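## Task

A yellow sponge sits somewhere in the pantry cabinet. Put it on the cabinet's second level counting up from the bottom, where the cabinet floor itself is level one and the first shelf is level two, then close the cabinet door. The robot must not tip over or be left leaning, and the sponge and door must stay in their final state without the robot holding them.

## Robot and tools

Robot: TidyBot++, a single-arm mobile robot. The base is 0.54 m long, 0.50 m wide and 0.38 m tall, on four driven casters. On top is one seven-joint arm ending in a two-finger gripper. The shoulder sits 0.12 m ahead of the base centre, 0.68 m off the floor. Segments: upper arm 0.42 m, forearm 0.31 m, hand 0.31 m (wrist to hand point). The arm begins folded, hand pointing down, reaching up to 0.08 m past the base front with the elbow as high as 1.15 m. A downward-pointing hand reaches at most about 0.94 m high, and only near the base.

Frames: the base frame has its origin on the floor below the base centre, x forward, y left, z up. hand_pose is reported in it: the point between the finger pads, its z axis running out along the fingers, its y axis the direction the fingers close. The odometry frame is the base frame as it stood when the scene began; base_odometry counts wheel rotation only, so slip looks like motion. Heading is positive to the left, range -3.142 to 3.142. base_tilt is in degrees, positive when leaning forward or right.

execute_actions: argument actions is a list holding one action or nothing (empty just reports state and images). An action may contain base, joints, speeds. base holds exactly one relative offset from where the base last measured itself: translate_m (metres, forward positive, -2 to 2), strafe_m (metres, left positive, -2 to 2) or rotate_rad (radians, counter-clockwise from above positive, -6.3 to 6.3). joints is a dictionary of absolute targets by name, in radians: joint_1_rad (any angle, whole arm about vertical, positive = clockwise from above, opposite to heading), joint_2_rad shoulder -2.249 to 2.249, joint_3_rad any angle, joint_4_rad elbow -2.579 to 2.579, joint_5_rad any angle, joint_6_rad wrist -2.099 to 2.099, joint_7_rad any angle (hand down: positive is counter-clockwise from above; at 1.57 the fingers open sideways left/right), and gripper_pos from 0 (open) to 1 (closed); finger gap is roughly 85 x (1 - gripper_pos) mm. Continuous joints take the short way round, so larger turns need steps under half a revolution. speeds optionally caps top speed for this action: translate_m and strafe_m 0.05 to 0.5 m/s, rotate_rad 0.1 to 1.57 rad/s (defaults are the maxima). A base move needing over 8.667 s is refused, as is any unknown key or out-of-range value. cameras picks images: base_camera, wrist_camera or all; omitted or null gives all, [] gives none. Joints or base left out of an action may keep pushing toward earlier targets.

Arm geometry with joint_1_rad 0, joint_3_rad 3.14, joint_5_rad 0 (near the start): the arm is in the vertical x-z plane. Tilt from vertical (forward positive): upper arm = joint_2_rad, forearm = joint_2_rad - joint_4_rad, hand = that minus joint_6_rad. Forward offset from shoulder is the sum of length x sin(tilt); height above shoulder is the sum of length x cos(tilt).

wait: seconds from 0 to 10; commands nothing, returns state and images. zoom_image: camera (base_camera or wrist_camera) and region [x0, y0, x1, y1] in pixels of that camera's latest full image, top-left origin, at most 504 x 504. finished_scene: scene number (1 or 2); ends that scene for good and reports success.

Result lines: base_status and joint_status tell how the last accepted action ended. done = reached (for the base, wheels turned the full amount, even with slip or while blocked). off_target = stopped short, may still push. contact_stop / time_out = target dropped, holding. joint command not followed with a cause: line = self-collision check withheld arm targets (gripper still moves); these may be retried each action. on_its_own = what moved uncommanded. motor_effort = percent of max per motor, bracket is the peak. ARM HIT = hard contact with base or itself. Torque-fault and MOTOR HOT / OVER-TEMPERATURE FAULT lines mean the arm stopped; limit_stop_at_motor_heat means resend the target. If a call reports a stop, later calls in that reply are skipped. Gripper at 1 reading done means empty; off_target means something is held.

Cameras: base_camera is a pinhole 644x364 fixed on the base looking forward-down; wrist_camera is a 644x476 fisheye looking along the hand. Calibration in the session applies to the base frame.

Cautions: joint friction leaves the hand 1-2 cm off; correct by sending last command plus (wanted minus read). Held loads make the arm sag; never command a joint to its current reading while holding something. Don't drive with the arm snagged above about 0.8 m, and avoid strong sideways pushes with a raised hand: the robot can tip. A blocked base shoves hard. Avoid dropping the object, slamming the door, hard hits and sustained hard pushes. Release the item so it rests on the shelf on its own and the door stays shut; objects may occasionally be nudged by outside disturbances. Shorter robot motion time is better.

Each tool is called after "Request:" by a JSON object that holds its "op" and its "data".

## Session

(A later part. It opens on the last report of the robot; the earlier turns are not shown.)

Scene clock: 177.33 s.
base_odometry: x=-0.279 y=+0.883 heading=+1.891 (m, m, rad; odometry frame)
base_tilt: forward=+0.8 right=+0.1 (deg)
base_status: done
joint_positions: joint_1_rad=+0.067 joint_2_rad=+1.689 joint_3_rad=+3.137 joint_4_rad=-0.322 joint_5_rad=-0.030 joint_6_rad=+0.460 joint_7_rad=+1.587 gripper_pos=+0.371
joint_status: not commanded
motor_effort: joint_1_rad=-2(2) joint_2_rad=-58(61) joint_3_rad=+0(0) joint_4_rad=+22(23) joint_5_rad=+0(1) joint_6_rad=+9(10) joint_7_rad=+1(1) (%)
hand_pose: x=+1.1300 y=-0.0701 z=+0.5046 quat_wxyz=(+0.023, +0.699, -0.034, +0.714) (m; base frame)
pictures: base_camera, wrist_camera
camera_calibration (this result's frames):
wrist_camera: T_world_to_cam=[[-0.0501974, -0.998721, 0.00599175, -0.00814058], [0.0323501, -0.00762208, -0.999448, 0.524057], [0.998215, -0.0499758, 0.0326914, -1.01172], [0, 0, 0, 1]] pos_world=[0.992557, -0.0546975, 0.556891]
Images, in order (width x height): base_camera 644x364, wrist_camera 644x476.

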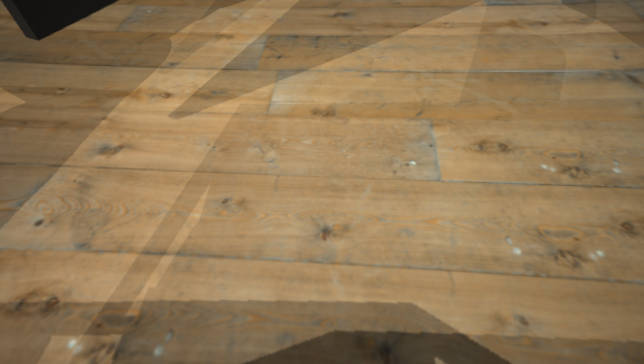

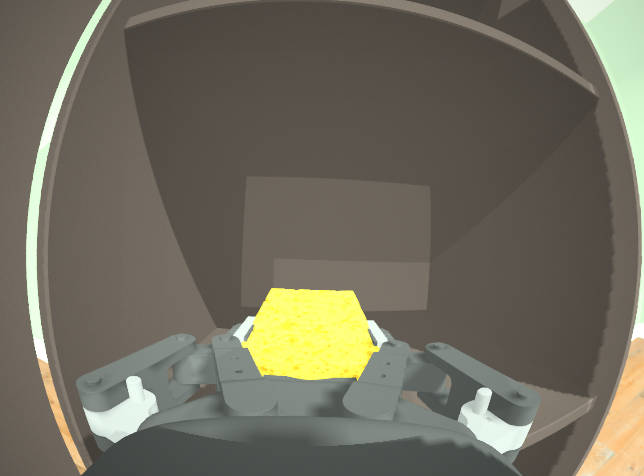

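Request:
{"op": "execute_actions", "data": {"actions": [{"base":{"translate_m":0.17},"speeds":{"translate_m":0.15}}], "cameras": []}}

Request:
{"op": "execute_actions", "data": {"actions": [{"joints":{"joint_2_rad":1.77,"joint_6_rad":0.52}}]}}

Scene clock: 180.30 s.
base_odometry: x=-0.333 y=+1.045 heading=+1.891 (m, m, rad; odometry frame)
base_tilt: forward=+0.8 right=+0.1 (deg)
base_status: done
joint_positions: joint_1_rad=+0.067 joint_2_rad=+1.690 joint_3_rad=+3.137 joint_4_rad=-0.322 joint_5_rad=-0.030 joint_6_rad=+0.460 joint_7_rad=+1.587 gripper_pos=+0.371
joint_status: not commanded
motor_effort: joint_1_rad=+0(3) joint_2_rad=-58(59) joint_3_rad=+0(0) joint_4_rad=+22(23) joint_5_rad=+0(1) joint_6_rad=+10(10) joint_7_rad=+1(1) (%)
hand_pose: x=+1.1299 y=-0.0700 z=+0.5038 quat_wxyz=(+0.023, +0.699, -0.034, +0.714) (m; base frame)
pictures: none
No camera images: the call's "cameras" was empty. Leave "cameras" out to get every camera's image.

Scene clock: 181.30 s.
base_odometry: x=-0.333 y=+1.045 heading=+1.891 (m, m, rad; odometry frame)
base_tilt: forward=+0.8 right=+0.1 (deg)
base_status: not commanded
joint_positions: joint_1_rad=+0.067 joint_2_rad=+1.763 joint_3_rad=+3.137 joint_4_rad=-0.318 joint_5_rad=-0.030 joint_6_rad=+0.478 joint_7_rad=+1.587 gripper_pos=+0.371
joint_status: all done
motor_effort: joint_1_rad=+0(0) joint_2_rad=-57(60) joint_3_rad=+0(0) joint_4_rad=+21(23) joint_5_rad=+0(1) joint_6_rad=+9(10) joint_7_rad=+1(1) (%)
hand_pose: x=+1.1152 y=-0.0692 z=+0.4385 quat_wxyz=(+0.023, +0.717, -0.034, +0.695) (m; base frame)
pictures: base_camera, wrist_camera
camera_calibration (this result's frames):
wrist_camera: T_world_to_cam=[[-0.0504191, -0.998713, 0.00541557, -0.00712345], [-0.0190991, -0.0044573, -0.999808, 0.516301], [0.998546, -0.0505129, -0.0188498, -0.972538], [0, 0, 0, 1]] pos_world=[0.980625, -0.0539387, 0.497908]
Images, in order (width x height): base_camera 644x364, wrist_camera 644x476.

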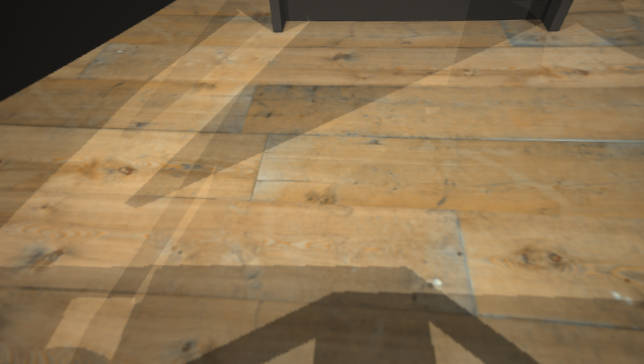

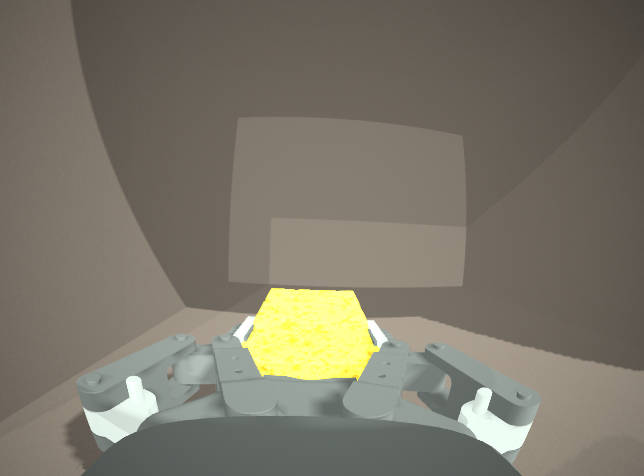

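Request:
{"op": "execute_actions", "data": {"actions": [{"base":{"translate_m":0.05},"joints":{"joint_2_rad":1.79},"speeds":{"translate_m":0.1}}], "cameras": []}}

Request:
{"op": "execute_actions", "data": {"actions": [{"joints":{"gripper_pos":0}}]}}

Request:
{"op": "execute_actions", "data": {"actions": [{"base":{"translate_m":-0.55},"speeds":{"translate_m":0.3}}]}}

Scene clock: 183.47 s.
base_odometry: x=-0.349 y=+1.092 heading=+1.892 (m, m, rad; odometry frame)
base_tilt: forward=+0.8 right=+0.1 (deg)
base_status: done
joint_positions: joint_1_rad=+0.067 joint_2_rad=+1.770 joint_3_rad=+3.137 joint_4_rad=-0.318 joint_5_rad=-0.030 joint_6_rad=+0.482 joint_7_rad=+1.587 gripper_pos=+0.371
joint_status: all done
motor_effort: joint_1_rad=+0(3) joint_2_rad=-57(59) joint_3_rad=+0(0) joint_4_rad=+21(22) joint_5_rad=+0(0) joint_6_rad=+9(10) joint_7_rad=+1(1) (%)
hand_pose: x=+1.1134 y=-0.0691 z=+0.4322 quat_wxyz=(+0.023, +0.719, -0.035, +0.694) (m; base frame)
pictures: none
No camera images: the call's "cameras" was empty. Leave "cameras" out to get every camera's image.

Scene clock: 184.27 s.
base_odometry: x=-0.349 y=+1.092 heading=+1.892 (m, m, rad; odometry frame)
base_tilt: forward=+0.8 right=+0.1 (deg)
base_status: not commanded
joint_positions: joint_1_rad=+0.067 joint_2_rad=+1.770 joint_3_rad=+3.137 joint_4_rad=-0.318 joint_5_rad=-0.030 joint_6_rad=+0.482 joint_7_rad=+1.587 gripper_pos=+0.000
joint_status: all done
motor_effort: joint_1_rad=-1(1) joint_2_rad=-57(58) joint_3_rad=+0(0) joint_4_rad=+21(22) joint_5_rad=-1(0) joint_6_rad=+9(10) joint_7_rad=+1(1) (%)
hand_pose: x=+1.1134 y=-0.0691 z=+0.4322 quat_wxyz=(+0.023, +0.719, -0.035, +0.694) (m; base frame)
pictures: base_camera, wrist_camera
camera_calibration (this result's frames):
wrist_camera: T_world_to_cam=[[-0.0504901, -0.99871, 0.00542066, -0.0069888], [-0.0226811, -0.00427956, -0.999734, 0.513885], [0.998467, -0.0505996, -0.0224358, -0.969195], [0, 0, 0, 1]] pos_world=[0.979011, -0.0538215, 0.492041]
Images, in order (width x height): base_camera 644x364, wrist_camera 644x476.

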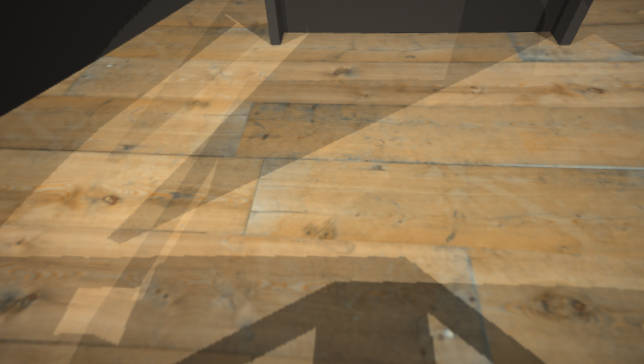

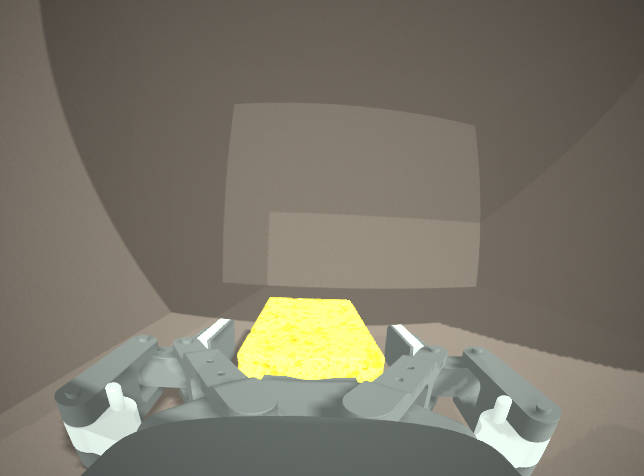

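Scene clock: 187.13 s.
base_odometry: x=-0.175 y=+0.570 heading=+1.892 (m, m, rad; odometry frame)
base_tilt: forward=+0.8 right=+0.1 (deg)
base_status: done
joint_positions: joint_1_rad=+0.066 joint_2_rad=+1.771 joint_3_rad=+3.137 joint_4_rad=-0.318 joint_5_rad=-0.030 joint_6_rad=+0.482 joint_7_rad=+1.587 gripper_pos=+0.000
joint_status: not commanded
motor_effort: joint_1_rad=-1(7) joint_2_rad=-57(58) joint_3_rad=+0(0) joint_4_rad=+21(22) joint_5_rad=+1(0) joint_6_rad=+9(10) joint_7_rad=+1(1) (%)
hand_pose: x=+1.1132 y=-0.0683 z=+0.4312 quat_wxyz=(+0.023, +0.719, -0.034, +0.694) (m; base frame)
pictures: base_camera, wrist_camera
camera_calibration (this result's frames):
wrist_camera: T_world_to_cam=[[-0.0496734, -0.998751, 0.00540522, -0.00707504], [-0.023636, -0.00423488, -0.999712, 0.513949], [0.998486, -0.0497868, -0.0233961, -0.968536], [0, 0, 0, 1]] pos_world=[0.978866, -0.05311, 0.49118]
Images, in order (width x height): base_camera 644x364, wrist_camera 644x476.

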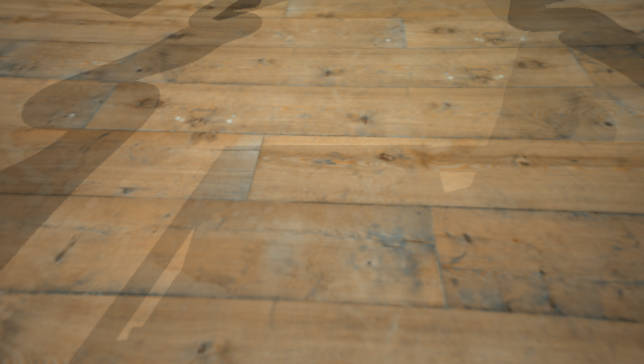

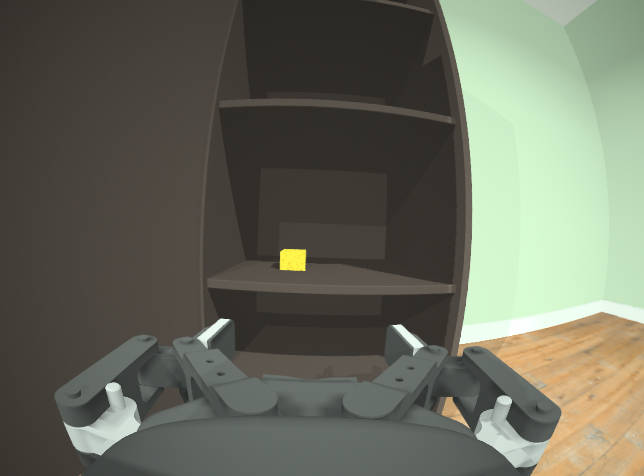

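Request:
{"op": "execute_actions", "data": {"actions": [{"base":{"translate_m":-0.2},"joints":{"gripper_pos":1}}], "cameras": []}}

Request:
{"op": "execute_actions", "data": {"actions": [{"joints":{"joint_1_rad":-0.75,"joint_2_rad":1.7}}]}}

Request:
{"op": "execute_actions", "data": {"actions": [{"base":{"translate_m":0.5},"speeds":{"translate_m":0.3}}]}}

Scene clock: 191.57 s.
base_odometry: x=-0.112 y=+0.380 heading=+1.892 (m, m, rad; odometry frame)
base_tilt: forward=+0.8 right=+0.1 (deg)
base_status: done
joint_positions: joint_1_rad=+0.066 joint_2_rad=+1.773 joint_3_rad=+3.137 joint_4_rad=-0.318 joint_5_rad=-0.030 joint_6_rad=+0.482 joint_7_rad=+1.587 gripper_pos=+0.999
joint_status: all done
motor_effort: joint_1_rad=-1(3) joint_2_rad=-57(58) joint_3_rad=+0(0) joint_4_rad=+21(22) joint_5_rad=+0(1) joint_6_rad=+10(10) joint_7_rad=+1(1) (%)
hand_pose: x=+1.1128 y=-0.0682 z=+0.4295 quat_wxyz=(+0.023, +0.720, -0.034, +0.693) (m; base frame)
pictures: none
No camera images: the call's "cameras" was empty. Leave "cameras" out to get every camera's image.

Scene clock: 193.77 s.
base_odometry: x=-0.112 y=+0.380 heading=+1.892 (m, m, rad; odometry frame)
base_tilt: forward=+0.8 right=+0.0 (deg)
base_status: not commanded
joint_positions: joint_1_rad=-0.752 joint_2_rad=+1.723 joint_3_rad=+3.137 joint_4_rad=-0.318 joint_5_rad=-0.030 joint_6_rad=+0.482 joint_7_rad=+1.587 gripper_pos=+0.999
joint_status: all done
motor_effort: joint_1_rad=-2(7) joint_2_rad=-58(58) joint_3_rad=+0(1) joint_4_rad=+22(22) joint_5_rad=+0(0) joint_6_rad=+10(10) joint_7_rad=+1(1) (%)
hand_pose: x=+0.8568 y=+0.6859 z=+0.4793 quat_wxyz=(-0.261, +0.658, +0.248, +0.662) (m; base frame)
pictures: base_camera, wrist_camera
camera_calibration (this result's frames):
wrist_camera: T_world_to_cam=[[0.694335, -0.719626, 0.00616841, -0.0961323], [0.0219782, 0.0126369, -0.999679, 0.508492], [0.719317, 0.694247, 0.0245903, -0.968031], [0, 0, 0, 1]] pos_world=[0.751893, 0.596448, 0.532725]
Images, in order (width x height): base_camera 644x364, wrist_camera 644x476.

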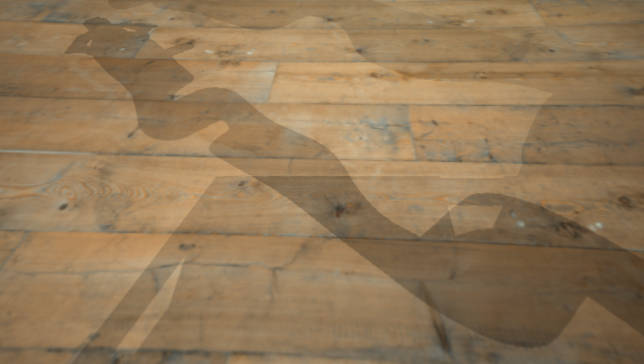

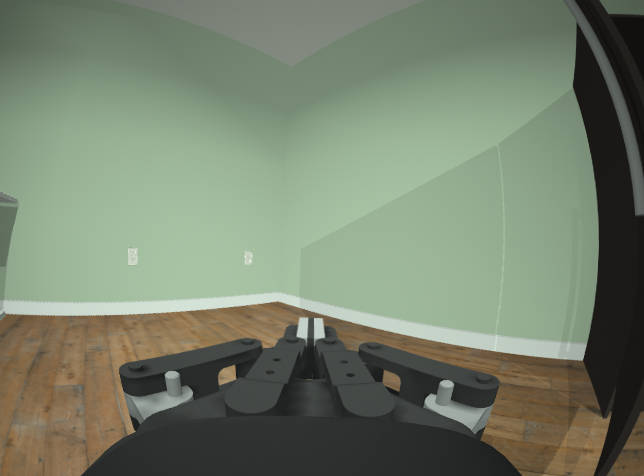

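Scene clock: 196.47 s.
base_odometry: x=-0.270 y=+0.855 heading=+1.892 (m, m, rad; odometry frame)
base_tilt: forward=+0.8 right=+0.0 (deg)
base_status: done
joint_positions: joint_1_rad=-0.750 joint_2_rad=+1.722 joint_3_rad=+3.137 joint_4_rad=-0.318 joint_5_rad=-0.030 joint_6_rad=+0.482 joint_7_rad=+1.587 gripper_pos=+0.999
joint_status: not commanded
motor_effort: joint_1_rad=+0(4) joint_2_rad=-57(60) joint_3_rad=+0(0) joint_4_rad=+22(23) joint_5_rad=+0(0) joint_6_rad=+9(10) joint_7_rad=+1(1) (%)
hand_pose: x=+0.8579 y=+0.6850 z=+0.4802 quat_wxyz=(-0.261, +0.657, +0.248, +0.662) (m; base frame)
pictures: base_camera, wrist_camera
camera_calibration (this result's frames):
wrist_camera: T_world_to_cam=[[0.693359, -0.720566, 0.00618358, -0.0960265], [0.0226884, 0.0132531, -0.999655, 0.508391], [0.720235, 0.69326, 0.0255376, -0.968786], [0, 0, 0, 1]] pos_world=[0.7528, 0.59569, 0.53355]
Images, in order (width x height): base_camera 644x364, wrist_camera 644x476.

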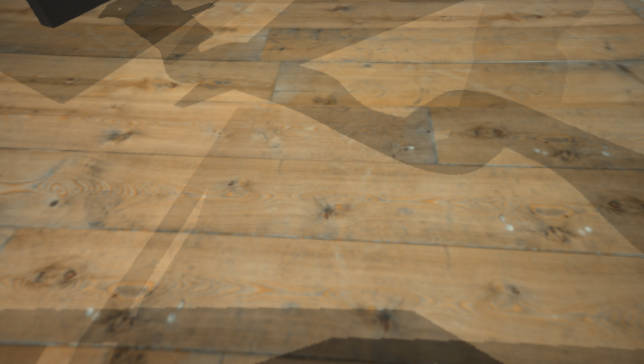

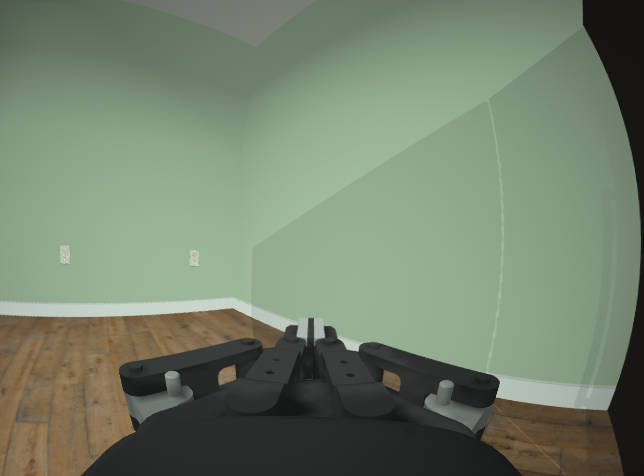

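Request:
{"op": "execute_actions", "data": {"actions": [{"joints":{"joint_1_rad":-0.25}}]}}

Scene clock: 199.70 s.
base_odometry: x=-0.270 y=+0.853 heading=+1.891 (m, m, rad; odometry frame)
base_tilt: forward=+0.8 right=+0.0 (deg)
base_status: not commanded
joint_positions: joint_1_rad=-0.293 joint_2_rad=+1.719 joint_3_rad=+3.132 joint_4_rad=-0.318 joint_5_rad=-0.032 joint_6_rad=+0.484 joint_7_rad=+1.587 gripper_pos=+0.999
joint_status: joint_1_rad off_target (ended at -0.293, target -0.250)
motor_effort: joint_1_rad=+7(30) joint_2_rad=-62(69) joint_3_rad=+0(6) joint_4_rad=+23(26) joint_5_rad=+0(7) joint_6_rad=+10(10) joint_7_rad=+1(1) (%)
hand_pose: x=+1.0849 y=+0.2888 z=+0.4840 quat_wxyz=(-0.106, +0.695, +0.089, +0.705) (m; base frame)
pictures: base_camera, wrist_camera
camera_calibration (this result's frames):
wrist_camera: T_world_to_cam=[[0.302685, -0.953091, -0.000148549, -0.0449287], [0.0291775, 0.00942206, -0.99953, 0.506269], [0.952644, 0.302539, 0.0306607, -0.99951], [0, 0, 0, 1]] pos_world=[0.951005, 0.254799, 0.53667]
Images, in order (width x height): base_camera 644x364, wrist_camera 644x476.

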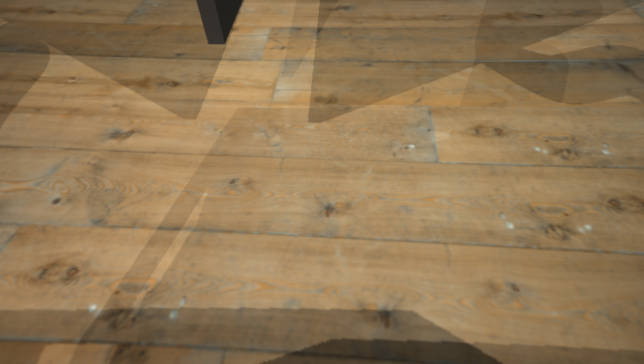

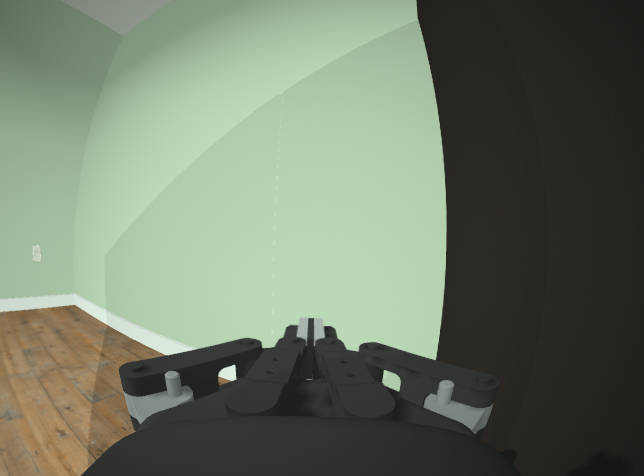

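Request:
{"op": "execute_actions", "data": {"actions": [{"base":{"translate_m":-0.12},"joints":{"joint_1_rad":-0.3},"speeds":{"translate_m":0.15}}], "cameras": []}}

Request:
{"op": "execute_actions", "data": {"actions": [{"joints":{"joint_1_rad":0.12}}]}}

Scene clock: 203.03 s.
base_odometry: x=-0.232 y=+0.739 heading=+1.891 (m, m, rad; odometry frame)
base_tilt: forward=+0.8 right=+0.1 (deg)
base_status: done
joint_positions: joint_1_rad=-0.292 joint_2_rad=+1.713 joint_3_rad=+3.132 joint_4_rad=-0.318 joint_5_rad=-0.032 joint_6_rad=+0.484 joint_7_rad=+1.587 gripper_pos=+0.999
joint_status: all done
motor_effort: joint_1_rad=-1(8) joint_2_rad=-59(60) joint_3_rad=+0(0) joint_4_rad=+22(23) joint_5_rad=+0(1) joint_6_rad=+10(10) joint_7_rad=+1(1) (%)
hand_pose: x=+1.0865 y=+0.2879 z=+0.4902 quat_wxyz=(-0.106, +0.693, +0.088, +0.708) (m; base frame)
pictures: none
No camera images: the call's "cameras" was empty. Leave "cameras" out to get every camera's image.

Scene clock: 205.37 s.
base_odometry: x=-0.232 y=+0.739 heading=+1.891 (m, m, rad; odometry frame)
base_tilt: forward=+0.8 right=+0.1 (deg)
base_status: not commanded
joint_positions: joint_1_rad=+0.125 joint_2_rad=+1.713 joint_3_rad=+3.132 joint_4_rad=-0.318 joint_5_rad=-0.006 joint_6_rad=+0.484 joint_7_rad=+1.587 gripper_pos=+0.999
joint_status: all done
motor_effort: joint_1_rad=-1(31) joint_2_rad=-58(61) joint_3_rad=+0(1) joint_4_rad=+22(24) joint_5_rad=+0(8) joint_6_rad=+9(11) joint_7_rad=+1(2) (%)
hand_pose: x=+1.1207 y=-0.1250 z=+0.4904 quat_wxyz=(+0.047, +0.697, -0.045, +0.714) (m; base frame)
pictures: base_camera, wrist_camera
camera_calibration (this result's frames):
wrist_camera: T_world_to_cam=[[-0.0991761, -0.994804, 0.0229977, -0.0163565], [0.0341596, -0.0265017, -0.999065, 0.505221], [0.994483, -0.0982978, 0.0366104, -1.00846], [0, 0, 0, 1]] pos_world=[0.984016, -0.102012, 0.542045]
Images, in order (width x height): base_camera 644x364, wrist_camera 644x476.

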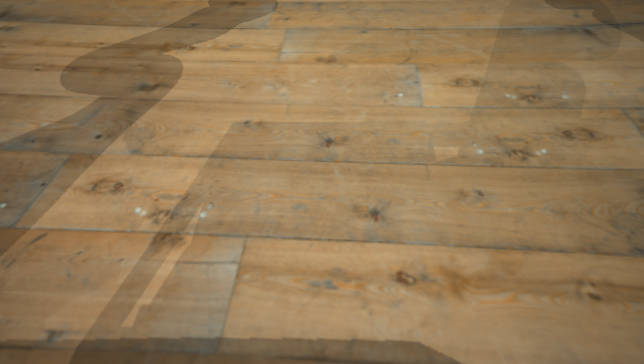

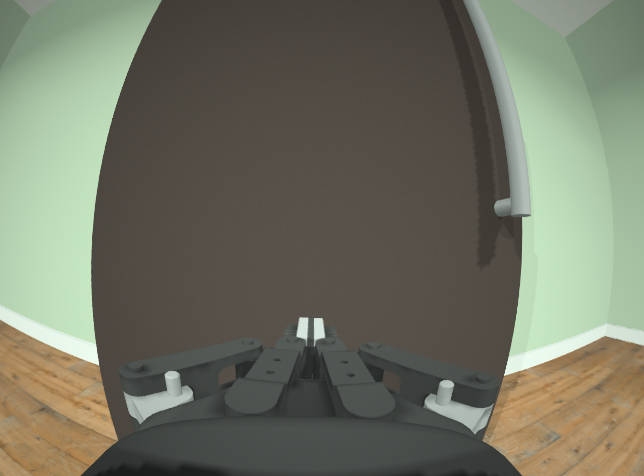

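Request:
{"op": "execute_actions", "data": {"actions": [{"base":{"translate_m":0.15},"joints":{"joint_1_rad":0.2},"speeds":{"translate_m":0.1}}]}}

Scene clock: 210.27 s.
base_odometry: x=-0.278 y=+0.876 heading=+1.882 (m, m, rad; odometry frame)
base_tilt: forward=+0.7 right=+0.1 (deg)
base_status: translate_m time_out (by the wheels' count: +0.144 of +0.150)
joint_positions: joint_1_rad=+0.235 joint_2_rad=+1.758 joint_3_rad=+3.132 joint_4_rad=-0.345 joint_5_rad=-0.006 joint_6_rad=+0.666 joint_7_rad=+1.587 gripper_pos=+0.999
joint_status: all done
motor_effort: joint_1_rad=-10(17) joint_2_rad=-70(72) joint_3_rad=-1(1) joint_4_rad=+30(34) joint_5_rad=+3(6) joint_6_rad=-12(23) joint_7_rad=+1(1) (%)
hand_pose: x=+1.0845 y=-0.2312 z=+0.4858 quat_wxyz=(+0.091, +0.653, -0.079, +0.747) (m; base frame)
pictures: base_camera, wrist_camera
camera_calibration (this result's frames):
wrist_camera: T_world_to_cam=[[-0.212971, -0.976705, 0.0263004, 0.000580845], [0.137189, -0.0565438, -0.98893, 0.375471], [0.967379, -0.207005, 0.146036, -1.03169], [0, 0, 0, 1]] pos_world=[0.946649, -0.191767, 0.521963]
Images, in order (width x height): base_camera 644x364, wrist_camera 644x476.

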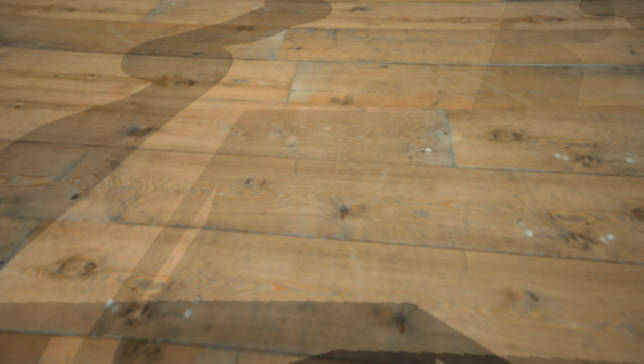

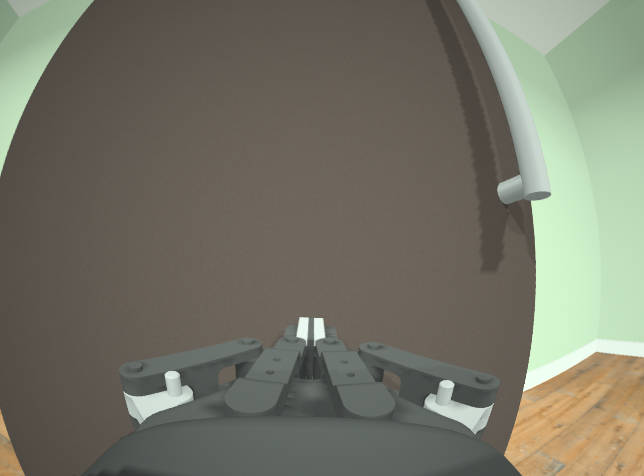

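Pushed firmly shut. Back off and check.

Request:
{"op": "execute_actions", "data": {"actions": [{"base":{"translate_m":-0.25},"joints":{"joint_1_rad":0.45,"joint_2_rad":1.68,"joint_4_rad":-0.32,"joint_6_rad":0.5}}]}}

Scene clock: 212.97 s.
base_odometry: x=-0.201 y=+0.638 heading=+1.883 (m, m, rad; odometry frame)
base_tilt: forward=+0.7 right=+0.1 (deg)
base_status: done
joint_positions: joint_1_rad=+0.462 joint_2_rad=+1.693 joint_3_rad=+3.132 joint_4_rad=-0.326 joint_5_rad=-0.006 joint_6_rad=+0.542 joint_7_rad=+1.587 gripper_pos=+0.999
joint_status: all done
motor_effort: joint_1_rad=+0(11) joint_2_rad=-58(64) joint_3_rad=+0(1) joint_4_rad=+22(26) joint_5_rad=+0(3) joint_6_rad=+9(15) joint_7_rad=+1(1) (%)
hand_pose: x=+1.0244 y=-0.4497 z=+0.5242 quat_wxyz=(+0.171, +0.655, -0.155, +0.720) (m; base frame)
pictures: base_camera, wrist_camera
camera_calibration (this result's frames):
wrist_camera: T_world_to_cam=[[-0.424363, -0.905149, 0.0249297, 0.0227952], [0.0859416, -0.067669, -0.993999, 0.459422], [0.901404, -0.419674, 0.106506, -1.0317], [0, 0, 0, 1]] pos_world=[0.90017, -0.381257, 0.56598]
Images, in order (width x height): base_camera 644x364, wrist_camera 644x476.

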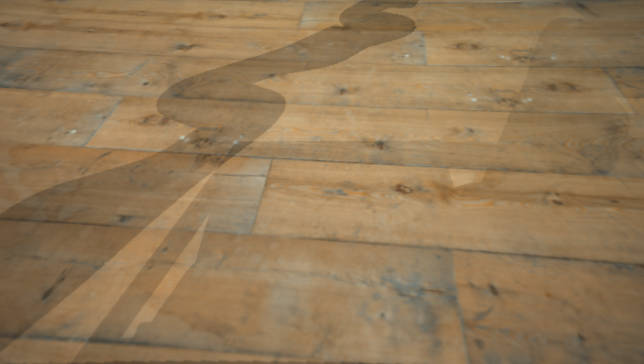

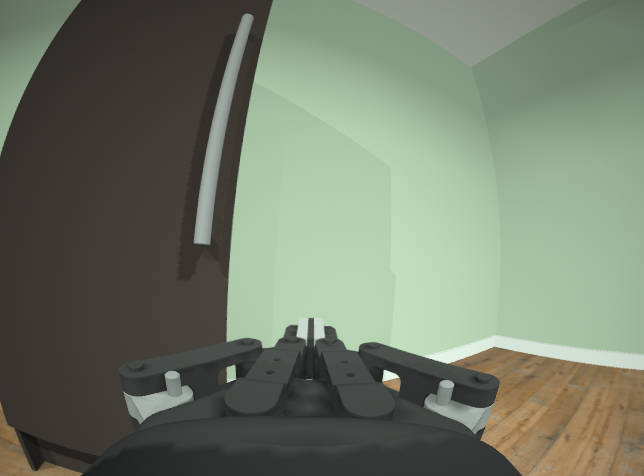

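Request:
{"op": "finished_scene", "data": {"scene": 2}}

The scene is finished: the task was done.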